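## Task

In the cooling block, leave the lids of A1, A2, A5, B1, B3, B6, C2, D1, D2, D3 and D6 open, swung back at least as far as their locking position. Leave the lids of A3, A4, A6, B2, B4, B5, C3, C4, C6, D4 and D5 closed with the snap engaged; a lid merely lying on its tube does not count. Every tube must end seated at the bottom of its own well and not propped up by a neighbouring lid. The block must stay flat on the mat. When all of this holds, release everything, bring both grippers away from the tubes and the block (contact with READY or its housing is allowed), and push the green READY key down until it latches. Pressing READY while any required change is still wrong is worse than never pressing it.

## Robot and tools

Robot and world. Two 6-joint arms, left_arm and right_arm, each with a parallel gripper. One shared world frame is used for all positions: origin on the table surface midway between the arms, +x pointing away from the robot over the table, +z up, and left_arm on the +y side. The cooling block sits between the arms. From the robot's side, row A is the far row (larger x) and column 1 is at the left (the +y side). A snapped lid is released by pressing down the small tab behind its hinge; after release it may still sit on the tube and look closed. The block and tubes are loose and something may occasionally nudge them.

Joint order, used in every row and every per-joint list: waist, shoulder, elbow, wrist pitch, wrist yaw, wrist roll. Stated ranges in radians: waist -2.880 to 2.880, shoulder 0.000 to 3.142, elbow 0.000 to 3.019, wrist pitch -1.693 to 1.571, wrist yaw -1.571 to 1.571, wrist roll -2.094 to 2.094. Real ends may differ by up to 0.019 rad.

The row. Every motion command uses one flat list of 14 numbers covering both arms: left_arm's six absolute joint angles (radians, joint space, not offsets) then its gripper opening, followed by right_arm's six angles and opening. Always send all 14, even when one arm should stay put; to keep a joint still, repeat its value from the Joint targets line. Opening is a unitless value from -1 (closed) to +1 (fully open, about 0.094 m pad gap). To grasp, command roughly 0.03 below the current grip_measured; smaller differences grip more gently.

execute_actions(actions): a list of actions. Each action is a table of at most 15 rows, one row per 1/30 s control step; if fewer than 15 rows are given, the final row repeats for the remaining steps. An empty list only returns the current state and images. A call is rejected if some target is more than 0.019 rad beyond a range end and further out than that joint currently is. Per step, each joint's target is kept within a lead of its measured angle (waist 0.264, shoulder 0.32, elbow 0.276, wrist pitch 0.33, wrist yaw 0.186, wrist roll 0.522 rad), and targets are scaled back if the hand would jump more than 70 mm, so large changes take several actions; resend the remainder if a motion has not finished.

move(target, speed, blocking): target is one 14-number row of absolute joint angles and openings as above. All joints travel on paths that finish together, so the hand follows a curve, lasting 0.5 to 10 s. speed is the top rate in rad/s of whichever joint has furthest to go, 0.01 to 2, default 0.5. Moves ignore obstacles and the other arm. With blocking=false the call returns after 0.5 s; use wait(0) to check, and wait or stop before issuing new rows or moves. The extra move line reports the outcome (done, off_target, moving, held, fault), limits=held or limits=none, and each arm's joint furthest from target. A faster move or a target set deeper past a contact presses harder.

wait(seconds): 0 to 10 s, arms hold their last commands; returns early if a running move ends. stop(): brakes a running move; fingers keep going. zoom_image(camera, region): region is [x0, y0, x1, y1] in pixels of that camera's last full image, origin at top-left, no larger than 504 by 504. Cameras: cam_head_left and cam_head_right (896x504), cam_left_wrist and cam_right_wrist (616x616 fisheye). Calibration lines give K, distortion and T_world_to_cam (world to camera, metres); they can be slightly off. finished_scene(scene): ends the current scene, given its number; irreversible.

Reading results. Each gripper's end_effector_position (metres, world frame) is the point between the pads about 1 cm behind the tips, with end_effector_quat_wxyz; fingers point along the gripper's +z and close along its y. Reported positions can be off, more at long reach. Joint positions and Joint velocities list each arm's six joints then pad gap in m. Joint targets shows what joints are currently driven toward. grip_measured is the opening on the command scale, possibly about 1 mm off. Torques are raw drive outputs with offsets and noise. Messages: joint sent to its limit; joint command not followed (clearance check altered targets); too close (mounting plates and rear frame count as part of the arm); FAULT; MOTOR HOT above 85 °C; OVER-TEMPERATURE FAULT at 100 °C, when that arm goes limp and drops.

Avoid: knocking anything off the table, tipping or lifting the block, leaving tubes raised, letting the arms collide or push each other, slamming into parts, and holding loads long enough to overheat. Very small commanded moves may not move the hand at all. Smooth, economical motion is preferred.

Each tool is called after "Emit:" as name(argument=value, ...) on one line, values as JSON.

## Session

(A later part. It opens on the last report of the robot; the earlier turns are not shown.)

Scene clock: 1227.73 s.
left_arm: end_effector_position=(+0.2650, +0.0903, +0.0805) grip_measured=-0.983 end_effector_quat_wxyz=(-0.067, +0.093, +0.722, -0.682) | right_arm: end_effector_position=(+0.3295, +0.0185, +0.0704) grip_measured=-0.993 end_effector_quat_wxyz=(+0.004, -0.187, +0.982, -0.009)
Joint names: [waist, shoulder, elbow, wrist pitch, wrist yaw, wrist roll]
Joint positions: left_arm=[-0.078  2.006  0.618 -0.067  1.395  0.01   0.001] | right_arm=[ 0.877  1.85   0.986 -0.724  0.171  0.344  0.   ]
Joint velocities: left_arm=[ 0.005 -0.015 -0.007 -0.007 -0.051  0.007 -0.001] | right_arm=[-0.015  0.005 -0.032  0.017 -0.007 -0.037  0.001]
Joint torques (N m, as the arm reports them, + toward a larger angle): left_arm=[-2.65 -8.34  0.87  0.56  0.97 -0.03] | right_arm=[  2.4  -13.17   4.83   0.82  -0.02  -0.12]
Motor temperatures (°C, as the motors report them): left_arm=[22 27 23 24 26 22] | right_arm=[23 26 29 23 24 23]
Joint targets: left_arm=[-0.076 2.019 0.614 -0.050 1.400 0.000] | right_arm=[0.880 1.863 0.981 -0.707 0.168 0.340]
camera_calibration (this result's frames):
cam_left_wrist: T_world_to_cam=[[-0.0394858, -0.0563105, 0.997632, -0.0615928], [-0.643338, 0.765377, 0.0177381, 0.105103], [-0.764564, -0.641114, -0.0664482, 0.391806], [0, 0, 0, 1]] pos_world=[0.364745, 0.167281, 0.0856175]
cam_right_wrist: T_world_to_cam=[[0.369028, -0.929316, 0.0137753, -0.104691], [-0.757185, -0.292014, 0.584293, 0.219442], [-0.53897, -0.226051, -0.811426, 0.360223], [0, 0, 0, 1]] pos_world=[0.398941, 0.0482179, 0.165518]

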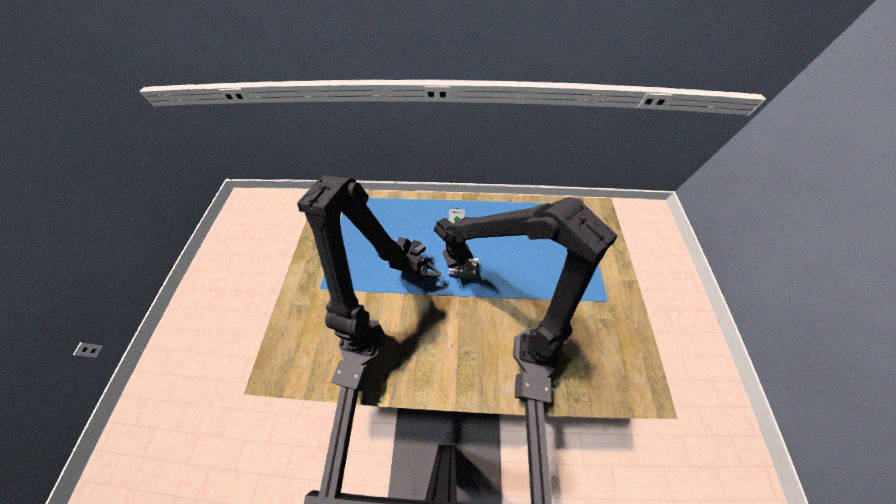

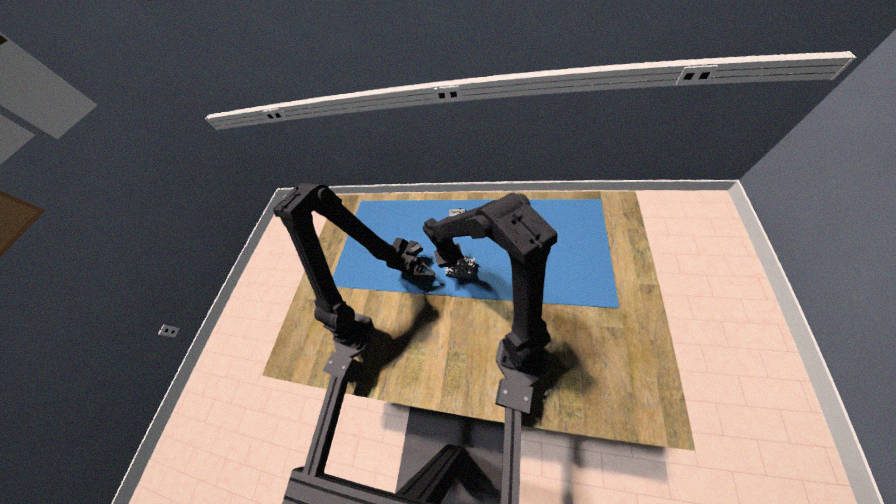

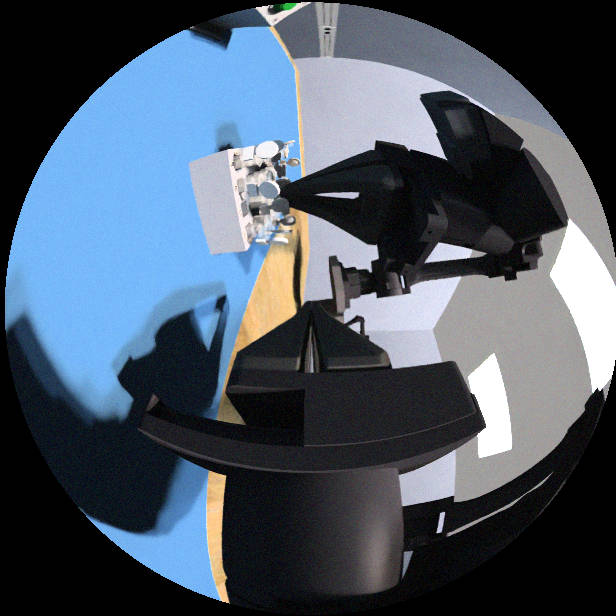

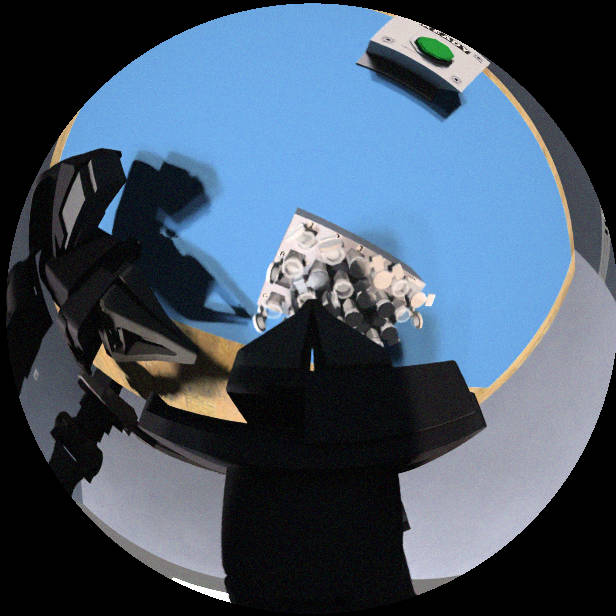

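Emit:
execute_actions(actions=[[[-0.076,2.019,0.614,-0.05,1.4,0,-1,0.88,1.861,0.981,-0.706,0.164,0.34,-1],[-0.076,2.019,0.614,-0.05,1.4,0,-1,0.88,1.861,0.981,-0.705,0.160,0.34,-1],[-0.076,2.019,0.614,-0.05,1.4,0,-1,0.88,1.861,0.981,-0.704,0.156,0.34,-1],[-0.076,2.019,0.614,-0.05,1.4,0,-1,0.88,1.861,0.981,-0.703,0.152,0.34,-1],[-0.076,2.019,0.614,-0.05,1.4,0,-1,0.88,1.861,0.981,-0.702,0.148,0.34,-1],[-0.076,2.019,0.614,-0.05,1.4,0,-1,0.88,1.861,0.981,-0.701,0.144,0.34,-1],[-0.076,2.019,0.614,-0.05,1.4,0,-1,0.88,1.861,0.981,-0.700,0.140,0.34,-1],[-0.076,2.019,0.614,-0.05,1.4,0,-1,0.88,1.861,0.981,-0.699,0.136,0.34,-1],[-0.076,2.019,0.614,-0.05,1.4,0,-1,0.88,1.861,0.981,-0.698,0.132,0.34,-1],[-0.076,2.019,0.614,-0.05,1.4,0,-1,0.88,1.861,0.981,-0.697,0.128,0.34,-1],[-0.076,2.019,0.614,-0.05,1.4,0,-1,0.88,1.861,0.981,-0.696,0.124,0.34,-1],[-0.076,2.019,0.614,-0.05,1.4,0,-1,0.88,1.861,0.981,-0.695,0.120,0.34,-1]],[[-0.076,2.019,0.614,-0.05,1.4,0,-1,0.88,1.861,0.981,-0.695,0.120,0.34,-1]]])

Emit:
zoom_image(camera="cam_left_wrist", region=[220, 110, 340, 250])

Emit:
zoom_image(camera="cam_right_wrist", region=[250, 230, 380, 330])

Scene clock: 1236.60 s.
left_arm: end_effector_position=(+0.2650, +0.0903, +0.0805) grip_measured=-0.983 end_effector_quat_wxyz=(-0.067, +0.093, +0.722, -0.682) | right_arm: end_effector_position=(+0.3265, +0.0247, +0.0704) grip_measured=-0.993 end_effector_quat_wxyz=(-0.002, -0.187, +0.982, +0.009)
Joint names: [waist, shoulder, elbow, wrist pitch, wrist yaw, wrist roll]
Joint positions: left_arm=[-0.078  2.006  0.618 -0.067  1.395  0.01   0.001] | right_arm=[ 0.877  1.85   0.986 -0.717  0.132  0.344  0.   ]
Joint velocities: left_arm=[ 0.005  0.015 -0.012  0.002 -0.066 -0.022  0.001] | right_arm=[ 0.005 -0.015 -0.012 -0.012  0.007  0.022  0.   ]
Joint torques (N m, as the arm reports them, + toward a larger angle): left_arm=[-2.65 -8.47  0.89  0.54  0.96 -0.03] | right_arm=[  2.87 -13.44   4.81   1.11  -0.41  -0.11]
Motor temperatures (°C, as the motors report them): left_arm=[22 27 23 24 26 22] | right_arm=[23 26 29 23 24 23]
Joint targets: left_arm=[-0.076 2.019 0.614 -0.050 1.400 0.000] | right_arm=[0.880 1.861 0.981 -0.695 0.120 0.340]
camera_calibration (this result's frames):
cam_left_wrist: T_world_to_cam=[[-0.0394858, -0.0563105, 0.997632, -0.0615928], [-0.643338, 0.765377, 0.0177381, 0.105103], [-0.764564, -0.641114, -0.0664482, 0.391806], [0, 0, 0, 1]] pos_world=[0.364745, 0.167281, 0.0856175]
cam_right_wrist: T_world_to_cam=[[0.367965, -0.929496, -0.0252798, -0.0946957], [-0.745594, -0.311189, 0.58928, 0.215257], [-0.5556, -0.197986, -0.807533, 0.364422], [0, 0, 0, 1]] pos_world=[0.397812, 0.0511166, 0.165043]

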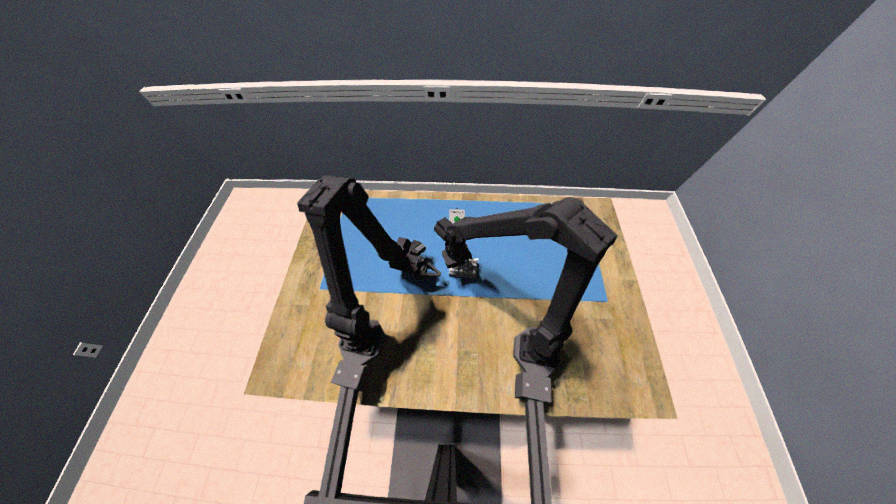

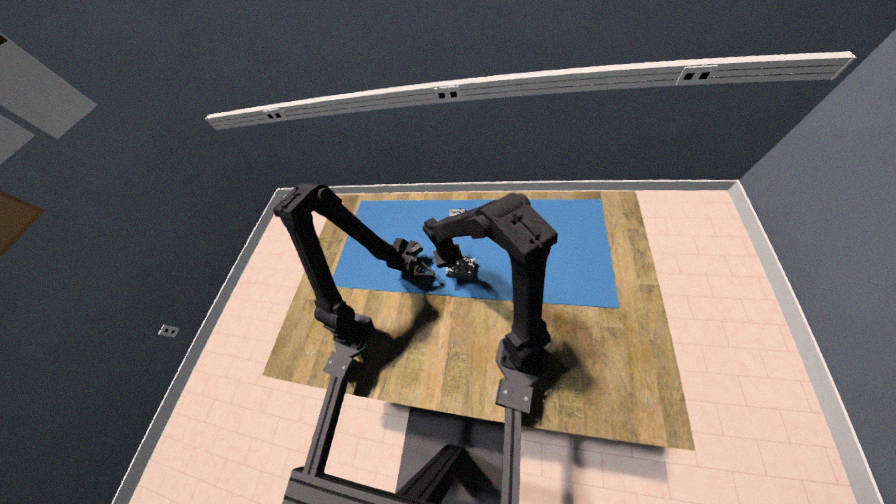

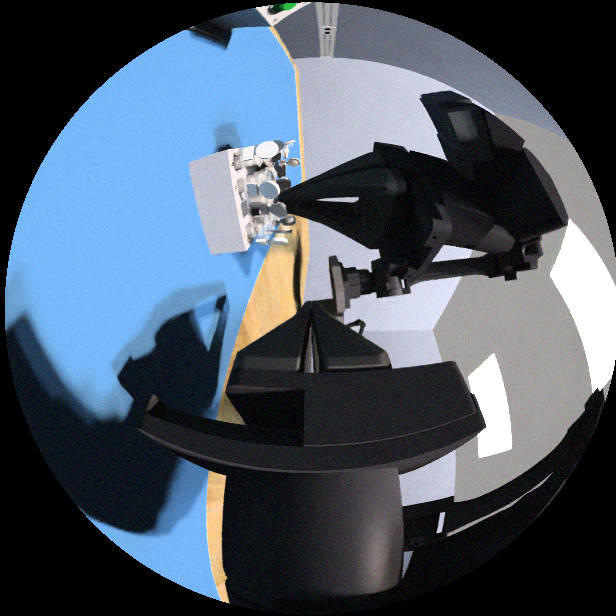

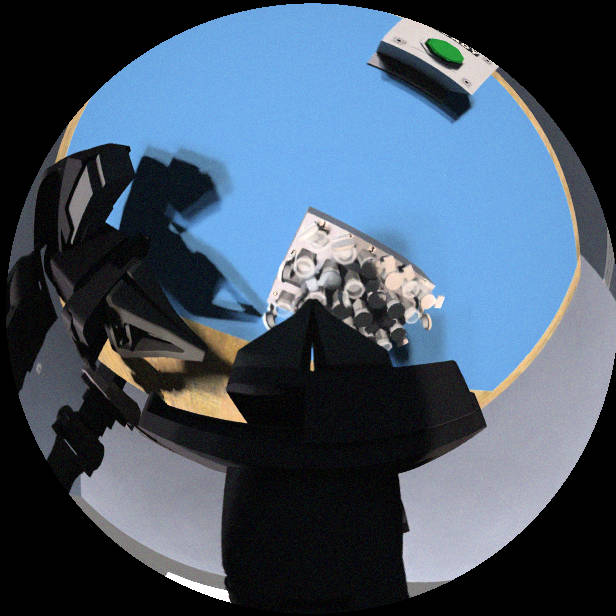

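Region (220, 110, 340, 250) of cam_left_wrist's 616x616 image, scaled by 3.600, with more detail than that image has; it fills the left 432 columns of this view, and the rest is white.

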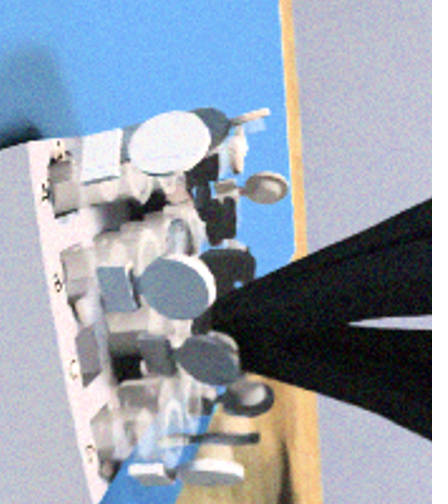

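Region (250, 230, 380, 330) of cam_right_wrist's 616x616 image, scaled by 3.877, with more detail than that image has; it fills the top 388 rows of this view, and the rest is white.

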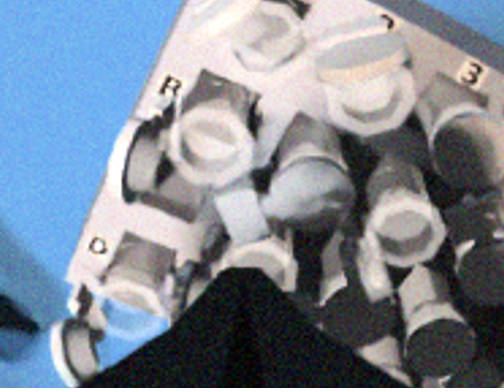

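Emit:
execute_actions(actions=[[[-0.076,2.019,0.614,-0.05,1.4,0,-1,0.88,1.852,0.981,-0.71,0.135,0.34,-1],[-0.076,2.019,0.614,-0.05,1.4,0,-1,0.88,1.847,0.981,-0.725,0.143,0.34,-1],[-0.076,2.019,0.614,-0.05,1.4,0,-1,0.88,1.846,0.981,-0.734,0.15,0.34,-1],[-0.076,2.019,0.614,-0.05,1.4,0,-1,0.88,1.844,0.981,-0.737,0.156,0.34,-1],[-0.076,2.019,0.614,-0.05,1.4,0,-1,0.88,1.84,0.981,-0.74,0.16,0.34,-1],[-0.076,2.019,0.614,-0.05,1.4,0,-1,0.88,1.835,0.981,-0.744,0.16,0.34,-1],[-0.076,2.019,0.614,-0.05,1.4,0,-1,0.88,1.829,0.981,-0.748,0.16,0.34,-1],[-0.076,2.019,0.614,-0.05,1.4,0,-1,0.88,1.823,0.981,-0.752,0.16,0.34,-1],[-0.076,2.019,0.614,-0.05,1.4,0,-1,0.88,1.817,0.981,-0.756,0.16,0.34,-1],[-0.076,2.019,0.614,-0.05,1.4,0,-1,0.88,1.811,0.981,-0.76,0.16,0.34,-1],[-0.076,2.019,0.614,-0.05,1.4,0,-1,0.88,1.805,0.981,-0.764,0.16,0.34,-1],[-0.076,2.019,0.614,-0.05,1.4,0,-1,0.88,1.799,0.981,-0.768,0.16,0.34,-1],[-0.076,2.019,0.614,-0.05,1.4,0,-1,0.88,1.793,0.981,-0.772,0.16,0.34,-1],[-0.076,2.019,0.614,-0.05,1.4,0,-1,0.88,1.787,0.981,-0.776,0.16,0.34,-1],[-0.076,2.019,0.614,-0.05,1.4,0,-1,0.88,1.781,0.981,-0.78,0.16,0.34,-1]]])

Emit:
move(target=[-0.076,2.019,0.614,-0.05,1.4,0,-1,0.665,1.645,0.85,-0.795,0.16,-1.06,-1], speed=1.5)

Emit:
zoom_image(camera="cam_left_wrist", region=[220, 110, 340, 250])

Scene clock: 1249.97 s.
left_arm: end_effector_position=(+0.2650, +0.0903, +0.0805) grip_measured=-0.983 end_effector_quat_wxyz=(-0.067, +0.093, +0.722, -0.682) | right_arm: end_effector_position=(+0.3304, +0.0184, +0.0902) grip_measured=-0.993 end_effector_quat_wxyz=(+0.008, -0.186, +0.983, +0.001)
Joint names: [waist, shoulder, elbow, wrist pitch, wrist yaw, wrist roll]
Joint positions: left_arm=[-0.078  2.006  0.618 -0.067  1.395  0.01   0.001] | right_arm=[ 0.877  1.802  0.986 -0.756  0.157  0.344  0.   ]
Joint velocities: left_arm=[ 0.005 -0.015  0.002 -0.017  0.022  0.037 -0.001] | right_arm=[-0.024 -0.249 -0.027 -0.1    0.007 -0.066 -0.   ]
Joint torques (N m, as the arm reports them, + toward a larger angle): left_arm=[-2.5  -8.25  0.89  0.46  0.96 -0.02] | right_arm=[  2.43 -15.11   5.24  -0.37   0.26  -0.11]
Motor temperatures (°C, as the motors report them): left_arm=[22 27 23 24 26 22] | right_arm=[23 26 29 23 24 23]
Joint targets: left_arm=[-0.076 2.019 0.614 -0.050 1.400 0.000] | right_arm=[0.880 1.781 0.981 -0.780 0.160 0.340]
camera_calibration (this result's frames):
cam_left_wrist: T_world_to_cam=[[-0.0394858, -0.0563105, 0.997632, -0.0615928], [-0.643338, 0.765377, 0.0177381, 0.105103], [-0.764564, -0.641114, -0.0664482, 0.391806], [0, 0, 0, 1]] pos_world=[0.364745, 0.167281, 0.0856175]
cam_right_wrist: T_world_to_cam=[[0.366805, -0.930286, -0.00462201, -0.102961], [-0.759712, -0.302409, 0.575662, 0.210336], [-0.536928, -0.207644, -0.817675, 0.376209], [0, 0, 0, 1]] pos_world=[0.399559, 0.0459417, 0.186058]

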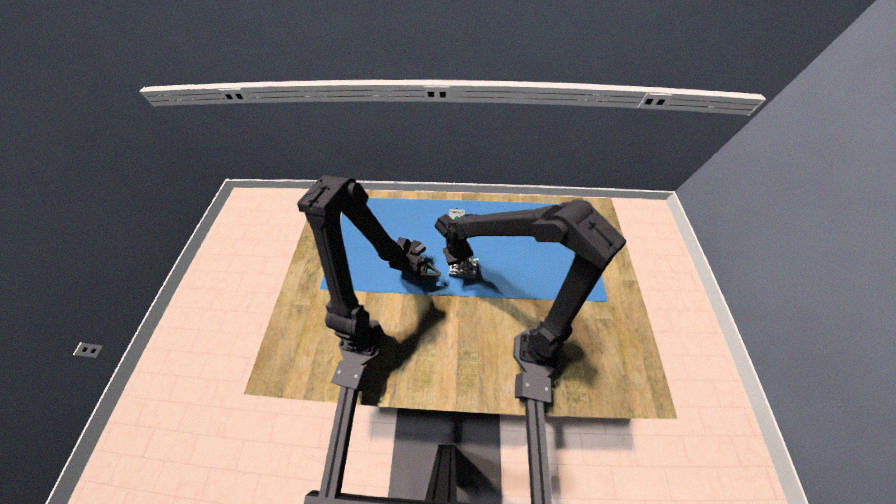

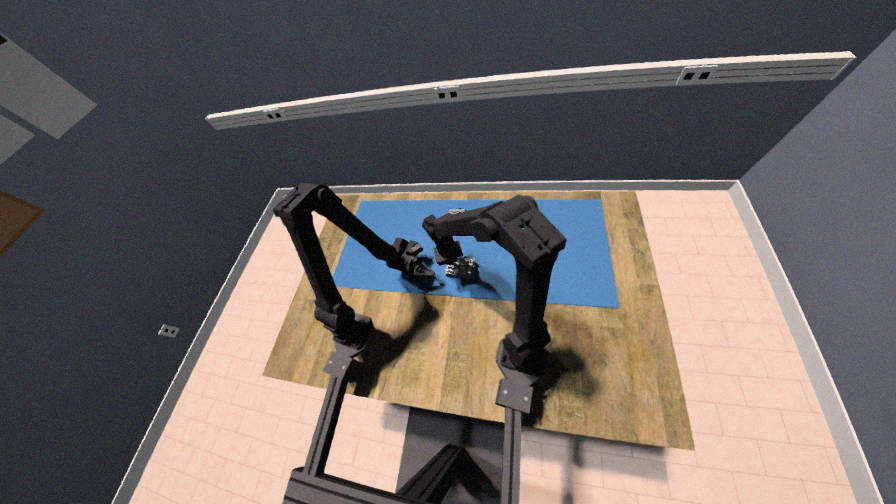

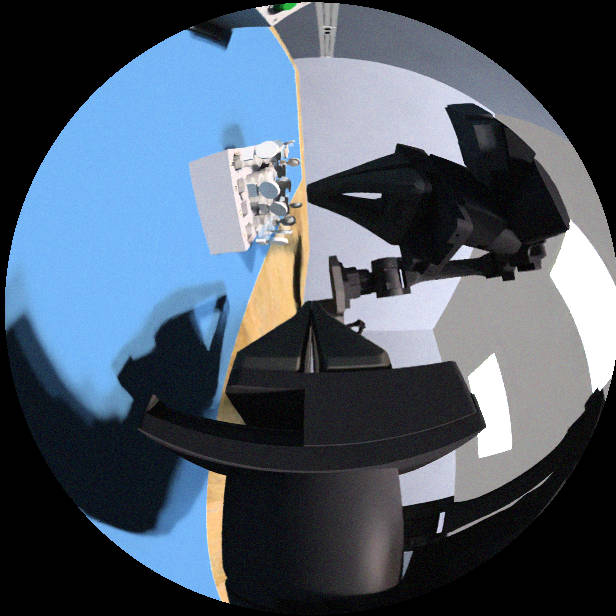

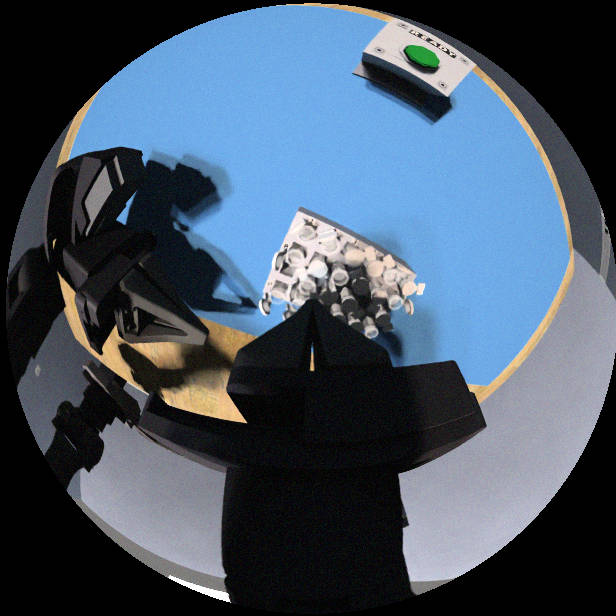

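Scene clock: 1252.00 s.
left_arm: end_effector_position=(+0.2650, +0.0903, +0.0805) grip_measured=-0.983 end_effector_quat_wxyz=(-0.067, +0.093, +0.722, -0.682) | right_arm: end_effector_position=(+0.3382, -0.0817, +0.1037) grip_measured=-0.993 end_effector_quat_wxyz=(+0.007, +0.706, -0.708, +0.001)
Joint names: [waist, shoulder, elbow, wrist pitch, wrist yaw, wrist roll]
Joint positions: left_arm=[-0.078  2.006  0.618 -0.067  1.395  0.01   0.001] | right_arm=[ 0.676  1.651  0.862 -0.779  0.157 -1.051  0.   ]
Joint velocities: left_arm=[ 0.005 -0.005 -0.017  0.002 -0.007 -0.081 -0.001] | right_arm=[-0.005  0.015 -0.022  0.017  0.022  0.022 -0.001]
Joint torques (N m, as the arm reports them, + toward a larger angle): left_arm=[-2.69 -8.47  0.86  0.5   0.95 -0.04] | right_arm=[  1.95 -12.6    4.58  -0.45   0.09  -0.16]
Motor temperatures (°C, as the motors report them): left_arm=[22 27 23 24 26 22] | right_arm=[23 26 29 23 24 23]
Joint targets: left_arm=[-0.076 2.019 0.614 -0.050 1.400 -0.000] | right_arm=[0.665 1.645 0.850 -0.795 0.160 -1.060]
move: done; limits=none; left_arm: farthest joint: the wrist pitch, 0.017 radians from its target (0.017 radians at the start); right_arm: farthest joint: the wrist pitch, 0.016 radians from its target (0.039 radians at the start)
camera_calibration (this result's frames):
cam_left_wrist: T_world_to_cam=[[-0.0394858, -0.0563105, 0.997632, -0.0615928], [-0.643338, 0.765377, 0.0177381, 0.105103], [-0.764564, -0.641114, -0.0664482, 0.391806], [0, 0, 0, 1]] pos_world=[0.364745, 0.167281, 0.0856175]
cam_right_wrist: T_world_to_cam=[[0.999916, -0.000407816, -0.0129715, -0.336144], [0.00742423, -0.801826, 0.597512, -0.124288], [-0.0106445, -0.597558, -0.801755, 0.159249], [0, 0, 0, 1]] pos_world=[0.338733, -0.0046336, 0.197582]

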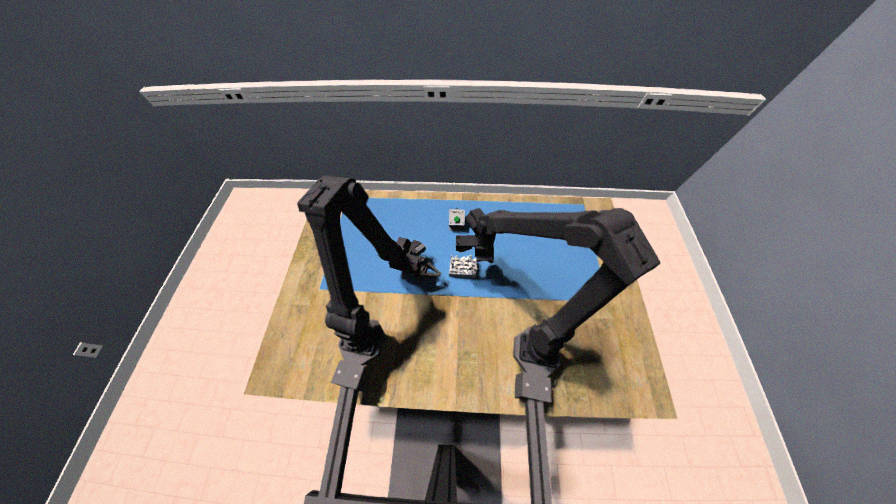

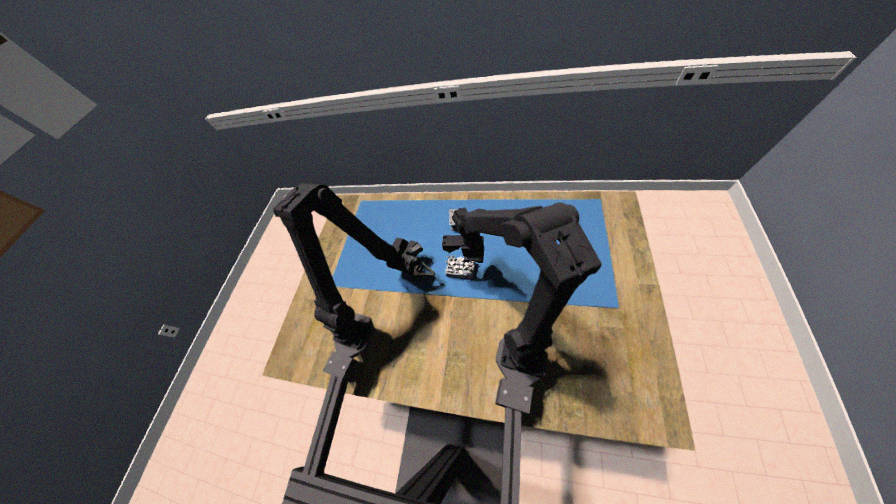

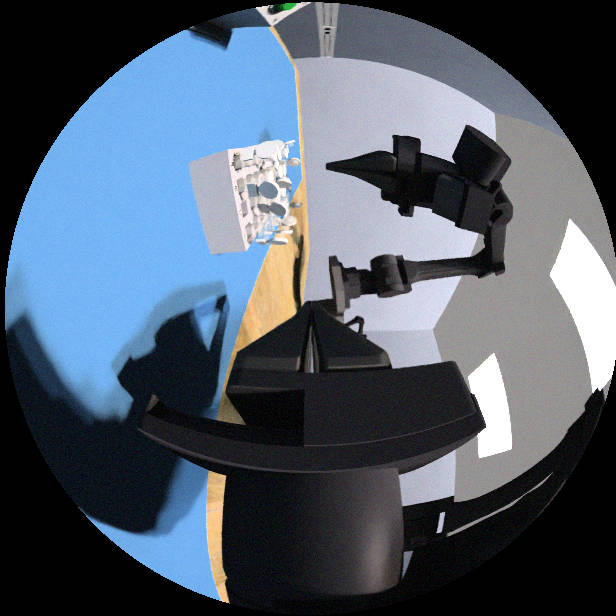

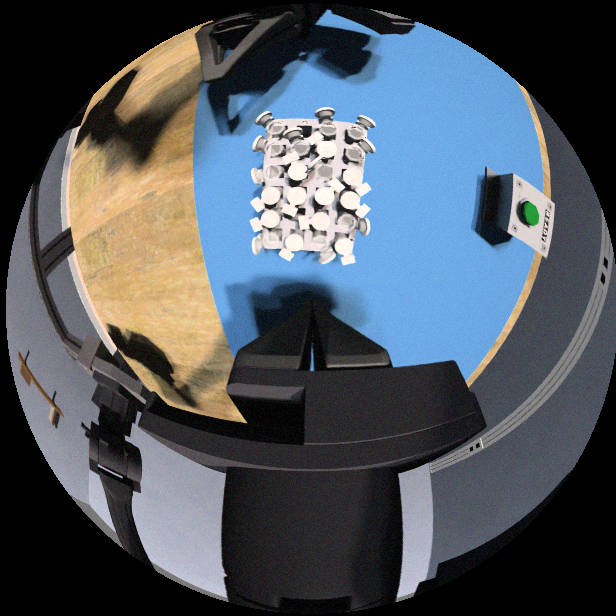

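Region (220, 110, 340, 250) of cam_left_wrist's 616x616 image, scaled by 3.600, with more detail than that image has; it fills the left 432 columns of this view, and the rest is white.

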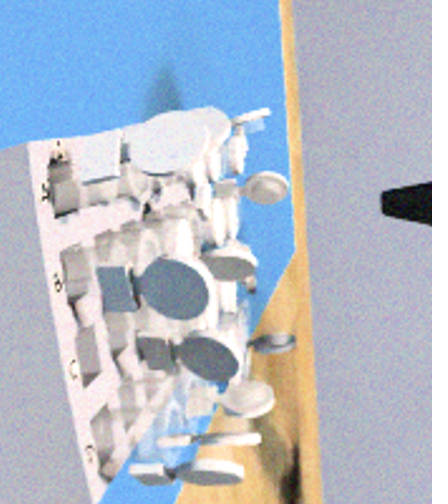

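Emit:
zoom_image(camera="cam_right_wrist", region=[240, 100, 390, 190])

Emit:
zoom_image(camera="cam_right_wrist", region=[240, 180, 390, 270])

Region (240, 100, 390, 190) of cam_right_wrist's 616x616 image, scaled by 3.360, with more detail than that image has; it fills the top 302 rows of this view, and the rest is white.

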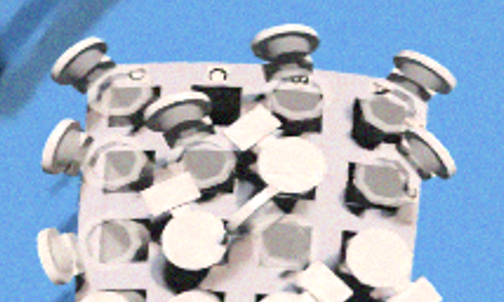

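Region (240, 180, 390, 270) of cam_right_wrist's 616x616 image, scaled by 3.360, with more detail than that image has; it fills the top 302 rows of this view, and the rest is white.

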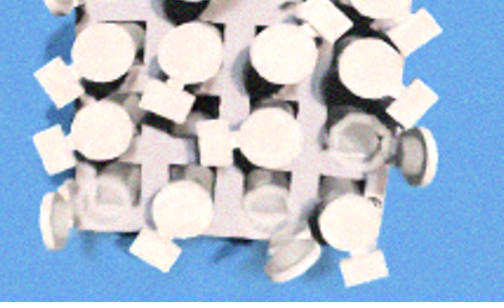

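Emit:
zoom_image(camera="cam_right_wrist", region=[300, 100, 384, 184])

Emit:
zoom_image(camera="cam_right_wrist", region=[244, 104, 328, 188])

Region (300, 100, 384, 184) of cam_right_wrist's 616x616 image, scaled by 6.000, with more detail than that image has.

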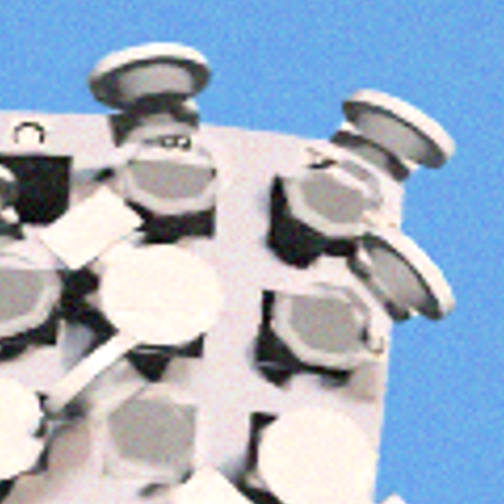

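Region (244, 104, 328, 188) of cam_right_wrist's 616x616 image, scaled by 6.000, with more detail than that image has.

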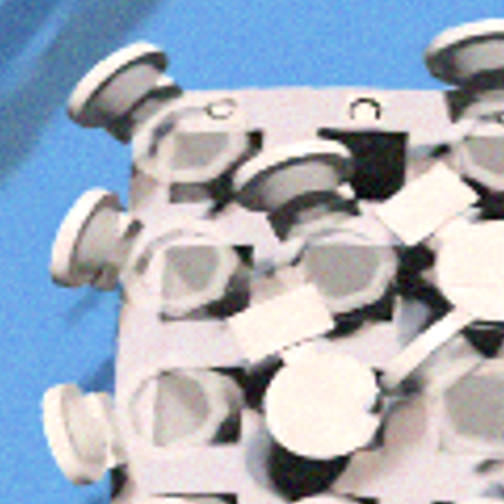

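Emit:
zoom_image(camera="cam_right_wrist", region=[246, 200, 346, 270])

Region (246, 200, 346, 270) of cam_right_wrist's 616x616 image, scaled by 5.040, with more detail than that image has; it fills the top 353 rows of this view, and the rest is white.

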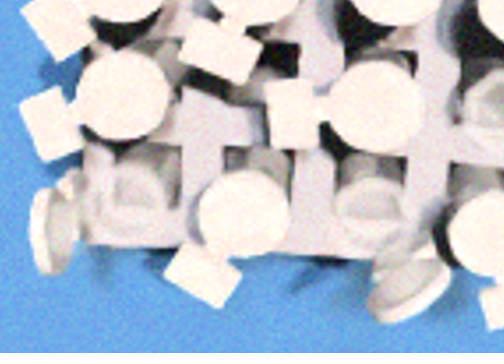

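Emit:
move(target=[-0.076,2.019,0.614,-0.05,1.4,0,-1,0.783,1.703,0.807,-0.678,0.16,-1.06,-1], speed=0.3)

Emit:
zoom_image(camera="cam_right_wrist", region=[250, 230, 380, 330])

Scene clock: 1339.30 s.
left_arm: end_effector_position=(+0.2650, +0.0903, +0.0805) grip_measured=-0.983 end_effector_quat_wxyz=(-0.067, +0.093, +0.722, -0.682) | right_arm: end_effector_position=(+0.3069, -0.0492, +0.0821) grip_measured=-0.993 end_effector_quat_wxyz=(+0.002, +0.743, -0.669, +0.003)
Joint names: [waist, shoulder, elbow, wrist pitch, wrist yaw, wrist roll]
Joint positions: left_arm=[-0.078  2.006  0.618 -0.067  1.395  0.01   0.001] | right_arm=[ 0.781  1.694  0.814 -0.695  0.157 -1.052  0.   ]
Joint velocities: left_arm=[-0.015 -0.005 -0.027 -0.007  0.037 -0.007 -0.001] | right_arm=[-0.015 -0.024 -0.007  0.002  0.007  0.066 -0.   ]
Joint torques (N m, as the arm reports them, + toward a larger angle): left_arm=[-2.37 -8.42  0.89  0.57  0.96 -0.04] | right_arm=[  2.47 -12.21   4.21   0.73   0.12  -0.13]
Motor temperatures (°C, as the motors report them): left_arm=[22 27 23 24 26 22] | right_arm=[23 25 29 23 24 23]
Joint targets: left_arm=[-0.076 2.019 0.614 -0.050 1.400 0.000] | right_arm=[0.783 1.703 0.807 -0.678 0.160 -1.060]
move: done; limits=none; left_arm: farthest joint: the wrist pitch, 0.017 radians from its target (0.017 radians at the start); right_arm: farthest joint: the wrist pitch, 0.017 radians from its target (0.101 radians at the start)
camera_calibration (this result's frames):
cam_left_wrist: T_world_to_cam=[[-0.0394858, -0.0563105, 0.997632, -0.0615928], [-0.643338, 0.765377, 0.0177381, 0.105103], [-0.764564, -0.641114, -0.0664482, 0.391806], [0, 0, 0, 1]] pos_world=[0.364745, 0.167281, 0.0856175]
cam_right_wrist: T_world_to_cam=[[0.994337, 0.106132, -0.00551485, -0.298735], [0.0886476, -0.79967, 0.593859, -0.109644], [0.0586174, -0.590985, -0.80455, 0.140294], [0, 0, 0, 1]] pos_world=[0.29854, 0.0269383, 0.176339]

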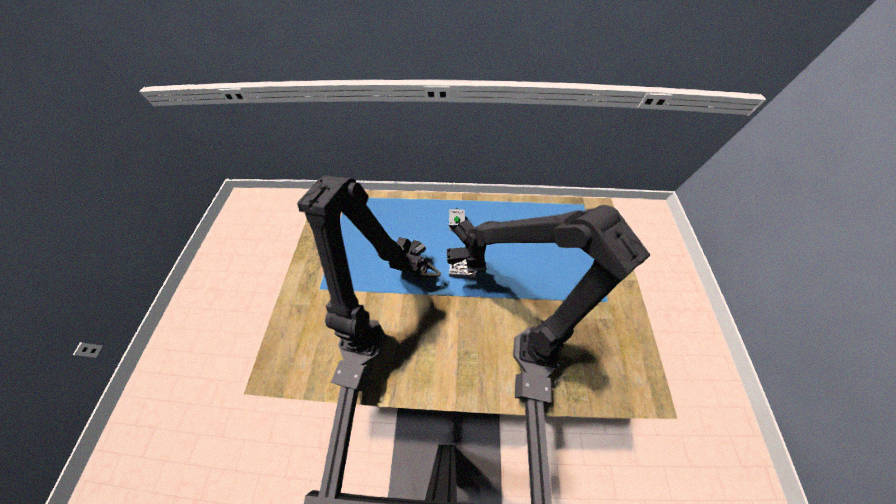

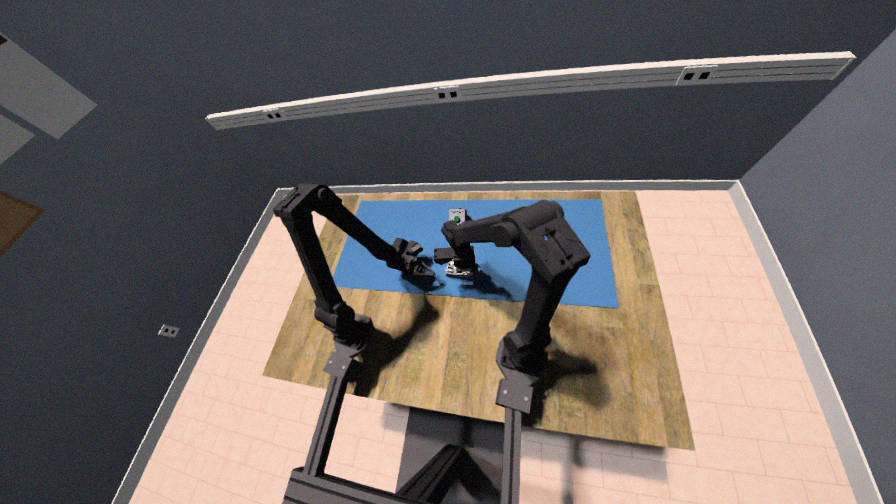

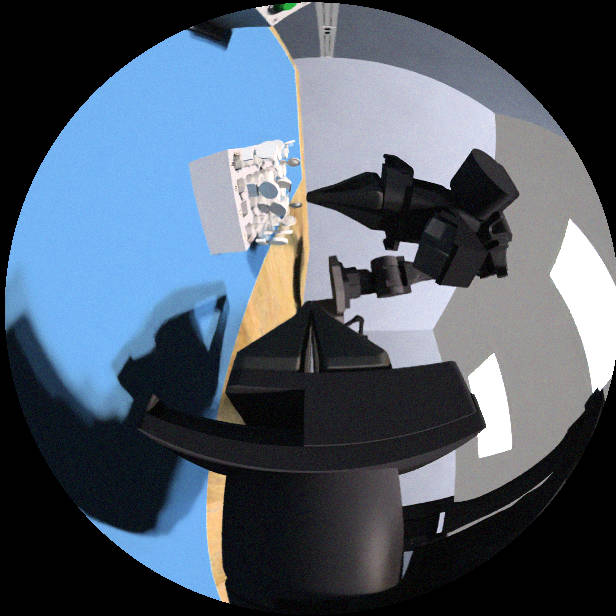

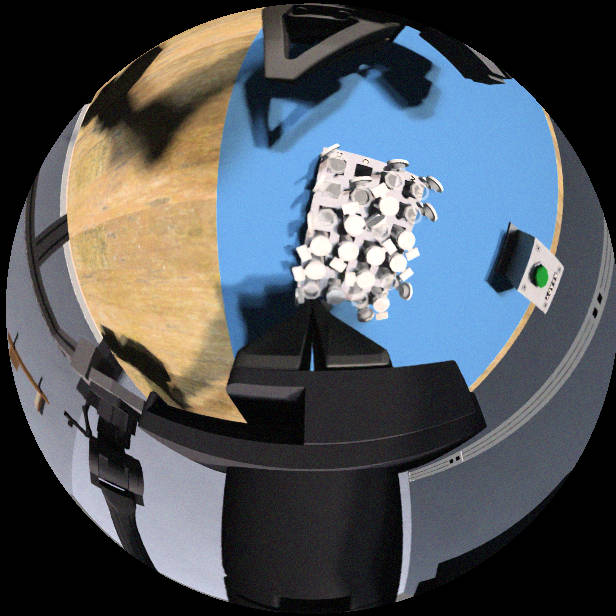

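Region (250, 230, 380, 330) of cam_right_wrist's 616x616 image, scaled by 3.877, with more detail than that image has; it fills the top 388 rows of this view, and the rest is white.

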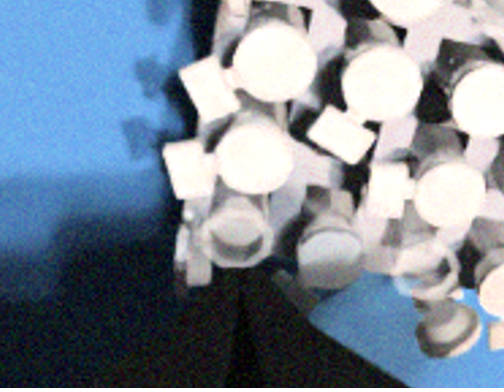

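Emit:
zoom_image(camera="cam_right_wrist", region=[290, 140, 390, 240])

Region (290, 140, 390, 240) of cam_right_wrist's 616x616 image, scaled by 5.040, with more detail than that image has.

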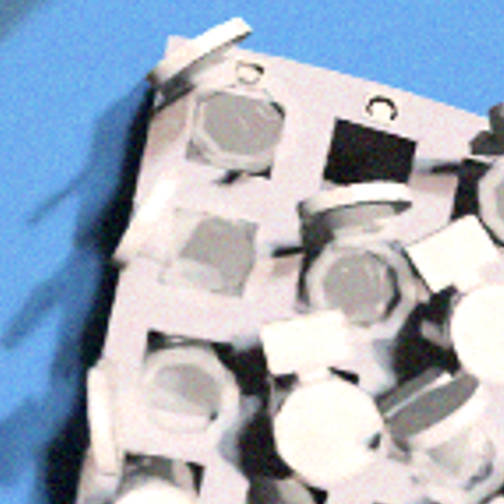

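Emit:
execute_actions(actions=[[[-0.076,2.019,0.614,-0.05,1.4,0,-1,0.785,1.703,0.835,-0.70,0.161,-1.08,-1],[-0.076,2.019,0.614,-0.05,1.4,0,-1,0.787,1.704,0.855,-0.712,0.162,-1.10,-1],[-0.076,2.019,0.614,-0.05,1.4,0,-1,0.788,1.706,0.86,-0.714,0.163,-1.12,-1],[-0.076,2.019,0.614,-0.05,1.4,0,-1,0.790,1.709,0.867,-0.716,0.164,-1.15,-1],[-0.076,2.019,0.614,-0.05,1.4,0,-1,0.792,1.713,0.875,-0.719,0.165,-1.18,-1],[-0.076,2.019,0.614,-0.05,1.4,0,-1,0.794,1.719,0.885,-0.722,0.166,-1.21,-1],[-0.076,2.019,0.614,-0.05,1.4,0,-1,0.796,1.726,0.896,-0.726,0.167,-1.24,-1],[-0.076,2.019,0.614,-0.05,1.4,0,-1,0.798,1.733,0.907,-0.730,0.168,-1.27,-1],[-0.076,2.019,0.614,-0.05,1.4,0,-1,0.800,1.740,0.918,-0.734,0.169,-1.30,-1],[-0.076,2.019,0.614,-0.05,1.4,0,-1,0.802,1.747,0.929,-0.738,0.170,-1.33,-1],[-0.076,2.019,0.614,-0.05,1.4,0,-1,0.804,1.754,0.940,-0.742,0.171,-1.36,-1],[-0.076,2.019,0.614,-0.05,1.4,0,-1,0.806,1.761,0.951,-0.746,0.172,-1.39,-1],[-0.076,2.019,0.614,-0.05,1.4,0,-1,0.808,1.768,0.962,-0.750,0.173,-1.42,-1],[-0.076,2.019,0.614,-0.05,1.4,0,-1,0.810,1.775,0.973,-0.754,0.174,-1.45,-1],[-0.076,2.019,0.614,-0.05,1.4,0,-1,0.812,1.782,0.984,-0.758,0.175,-1.48,-1]],[[-0.076,2.019,0.614,-0.05,1.4,0,-1,0.814,1.789,0.995,-0.762,0.176,-1.51,-1],[-0.076,2.019,0.614,-0.05,1.4,0,-1,0.816,1.796,1.005,-0.765,0.177,-1.54,-1],[-0.076,2.019,0.614,-0.05,1.4,0,-1,0.818,1.803,1.014,-0.768,0.178,-1.57,-1],[-0.076,2.019,0.614,-0.05,1.4,0,-1,0.820,1.809,1.021,-0.770,0.178,-1.595,-1],[-0.076,2.019,0.614,-0.05,1.4,0,-1,0.821,1.814,1.027,-0.772,0.178,-1.615,-1],[-0.076,2.019,0.614,-0.05,1.4,0,-1,0.822,1.818,1.031,-0.773,0.178,-1.628,-1],[-0.076,2.019,0.614,-0.05,1.4,0,-1,0.822,1.821,1.034,-0.774,0.178,-1.636,-1],[-0.076,2.019,0.614,-0.05,1.4,0,-1,0.822,1.823,1.035,-0.774,0.178,-1.636,-1]]])

Emit:
zoom_image(camera="cam_right_wrist", region=[250, 210, 400, 330])

Scene clock: 1365.00 s.
left_arm: end_effector_position=(+0.2650, +0.0903, +0.0805) grip_measured=-0.983 end_effector_quat_wxyz=(-0.067, +0.093, +0.722, -0.682) | right_arm: end_effector_position=(+0.3516, -0.0054, +0.0859) grip_measured=-0.993 end_effector_quat_wxyz=(+0.003, +0.905, -0.424, +0.012)
Joint names: [waist, shoulder, elbow, wrist pitch, wrist yaw, wrist roll]
Joint positions: left_arm=[-0.078  2.006  0.618 -0.067  1.395  0.01   0.001] | right_arm=[ 0.811  1.808  0.995 -0.758  0.175 -1.612  0.   ]
Joint velocities: left_arm=[ 0.005 -0.015  0.012 -0.022 -0.007 -0.022  0.001] | right_arm=[-0.005 -0.005 -0.007  0.002  0.022 -0.066 -0.   ]
Joint torques (N m, as the arm reports them, + toward a larger angle): left_arm=[-2.7  -8.42  0.88  0.56  0.96 -0.03] | right_arm=[  3.29 -11.51   7.83  -0.52   0.07  -0.1 ]
Motor temperatures (°C, as the motors report them): left_arm=[22 27 23 24 26 22] | right_arm=[23 25 29 23 24 23]
Joint targets: left_arm=[-0.076 2.019 0.614 -0.050 1.400 0.000] | right_arm=[0.822 1.823 1.035 -0.774 0.178 -1.636]
camera_calibration (this result's frames):
cam_left_wrist: T_world_to_cam=[[-0.0394858, -0.0563105, 0.997632, -0.0615928], [-0.643338, 0.765377, 0.0177381, 0.105103], [-0.764564, -0.641114, -0.0664482, 0.391806], [0, 0, 0, 1]] pos_world=[0.364745, 0.167281, 0.0856175]
cam_right_wrist: T_world_to_cam=[[0.767807, 0.64068, -0.00131672, -0.26565], [0.509476, -0.60932, 0.607588, -0.228881], [0.388468, -0.467181, -0.794251, 0.0503924], [0, 0, 0, 1]] pos_world=[0.301001, 0.0542772, 0.17874]

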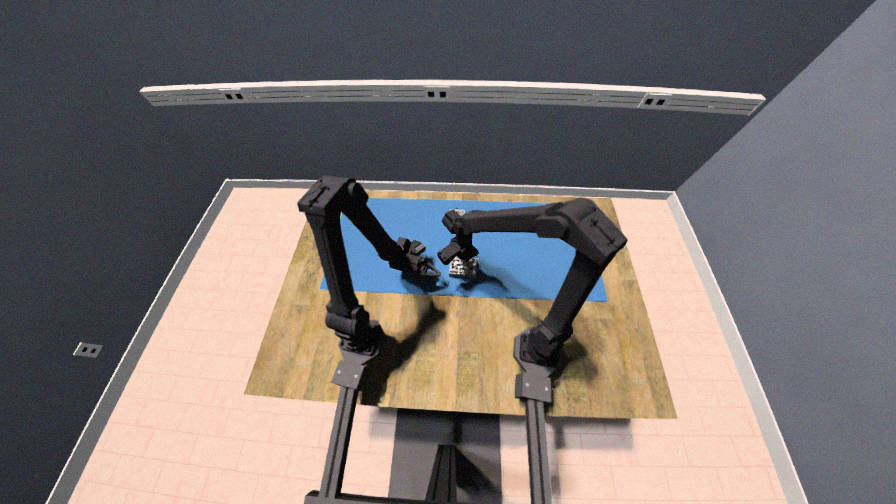

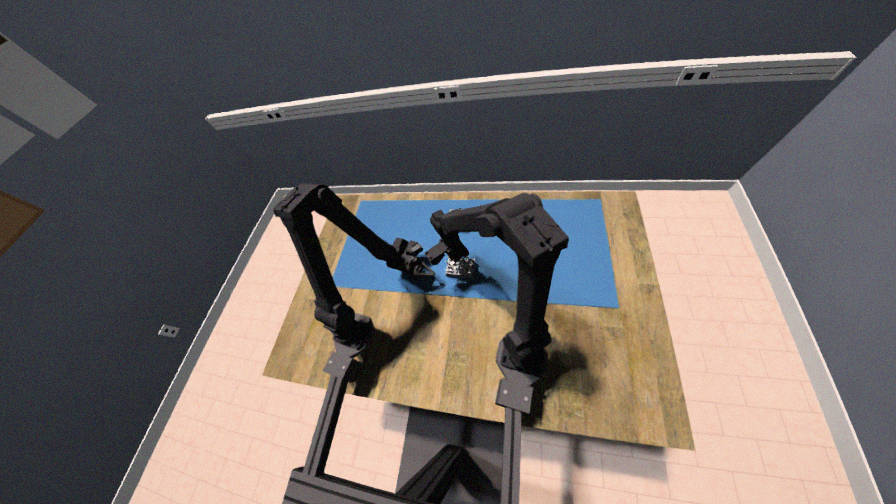

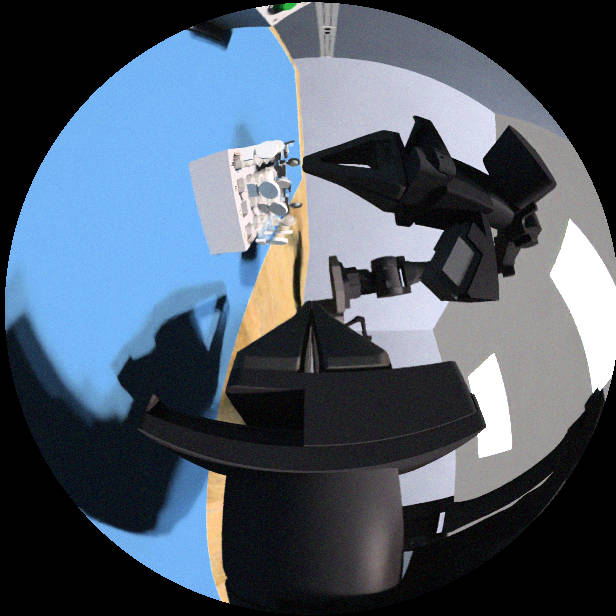

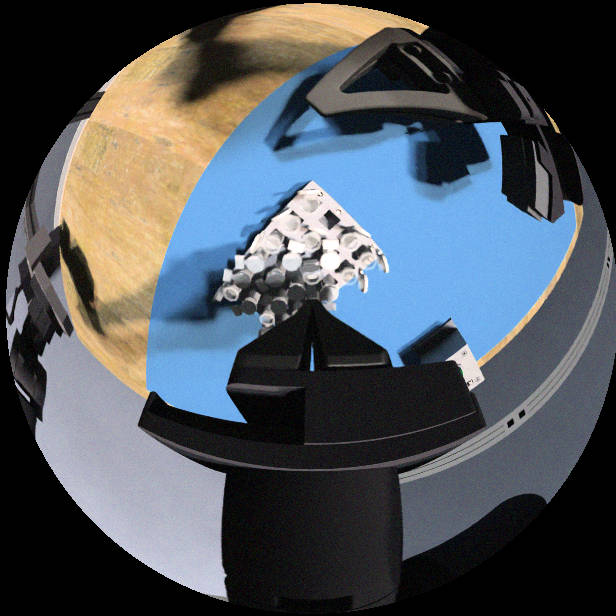

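Region (250, 210, 400, 330) of cam_right_wrist's 616x616 image, scaled by 3.360, with more detail than that image has; it fills the top 403 rows of this view, and the rest is white.

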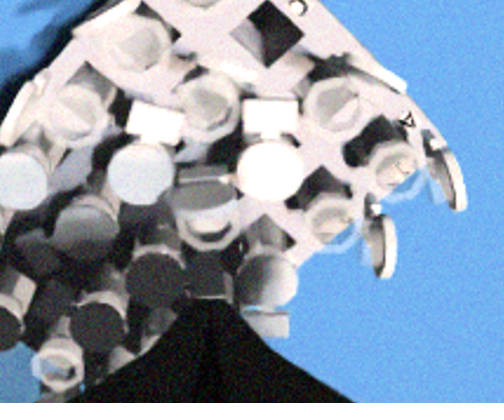

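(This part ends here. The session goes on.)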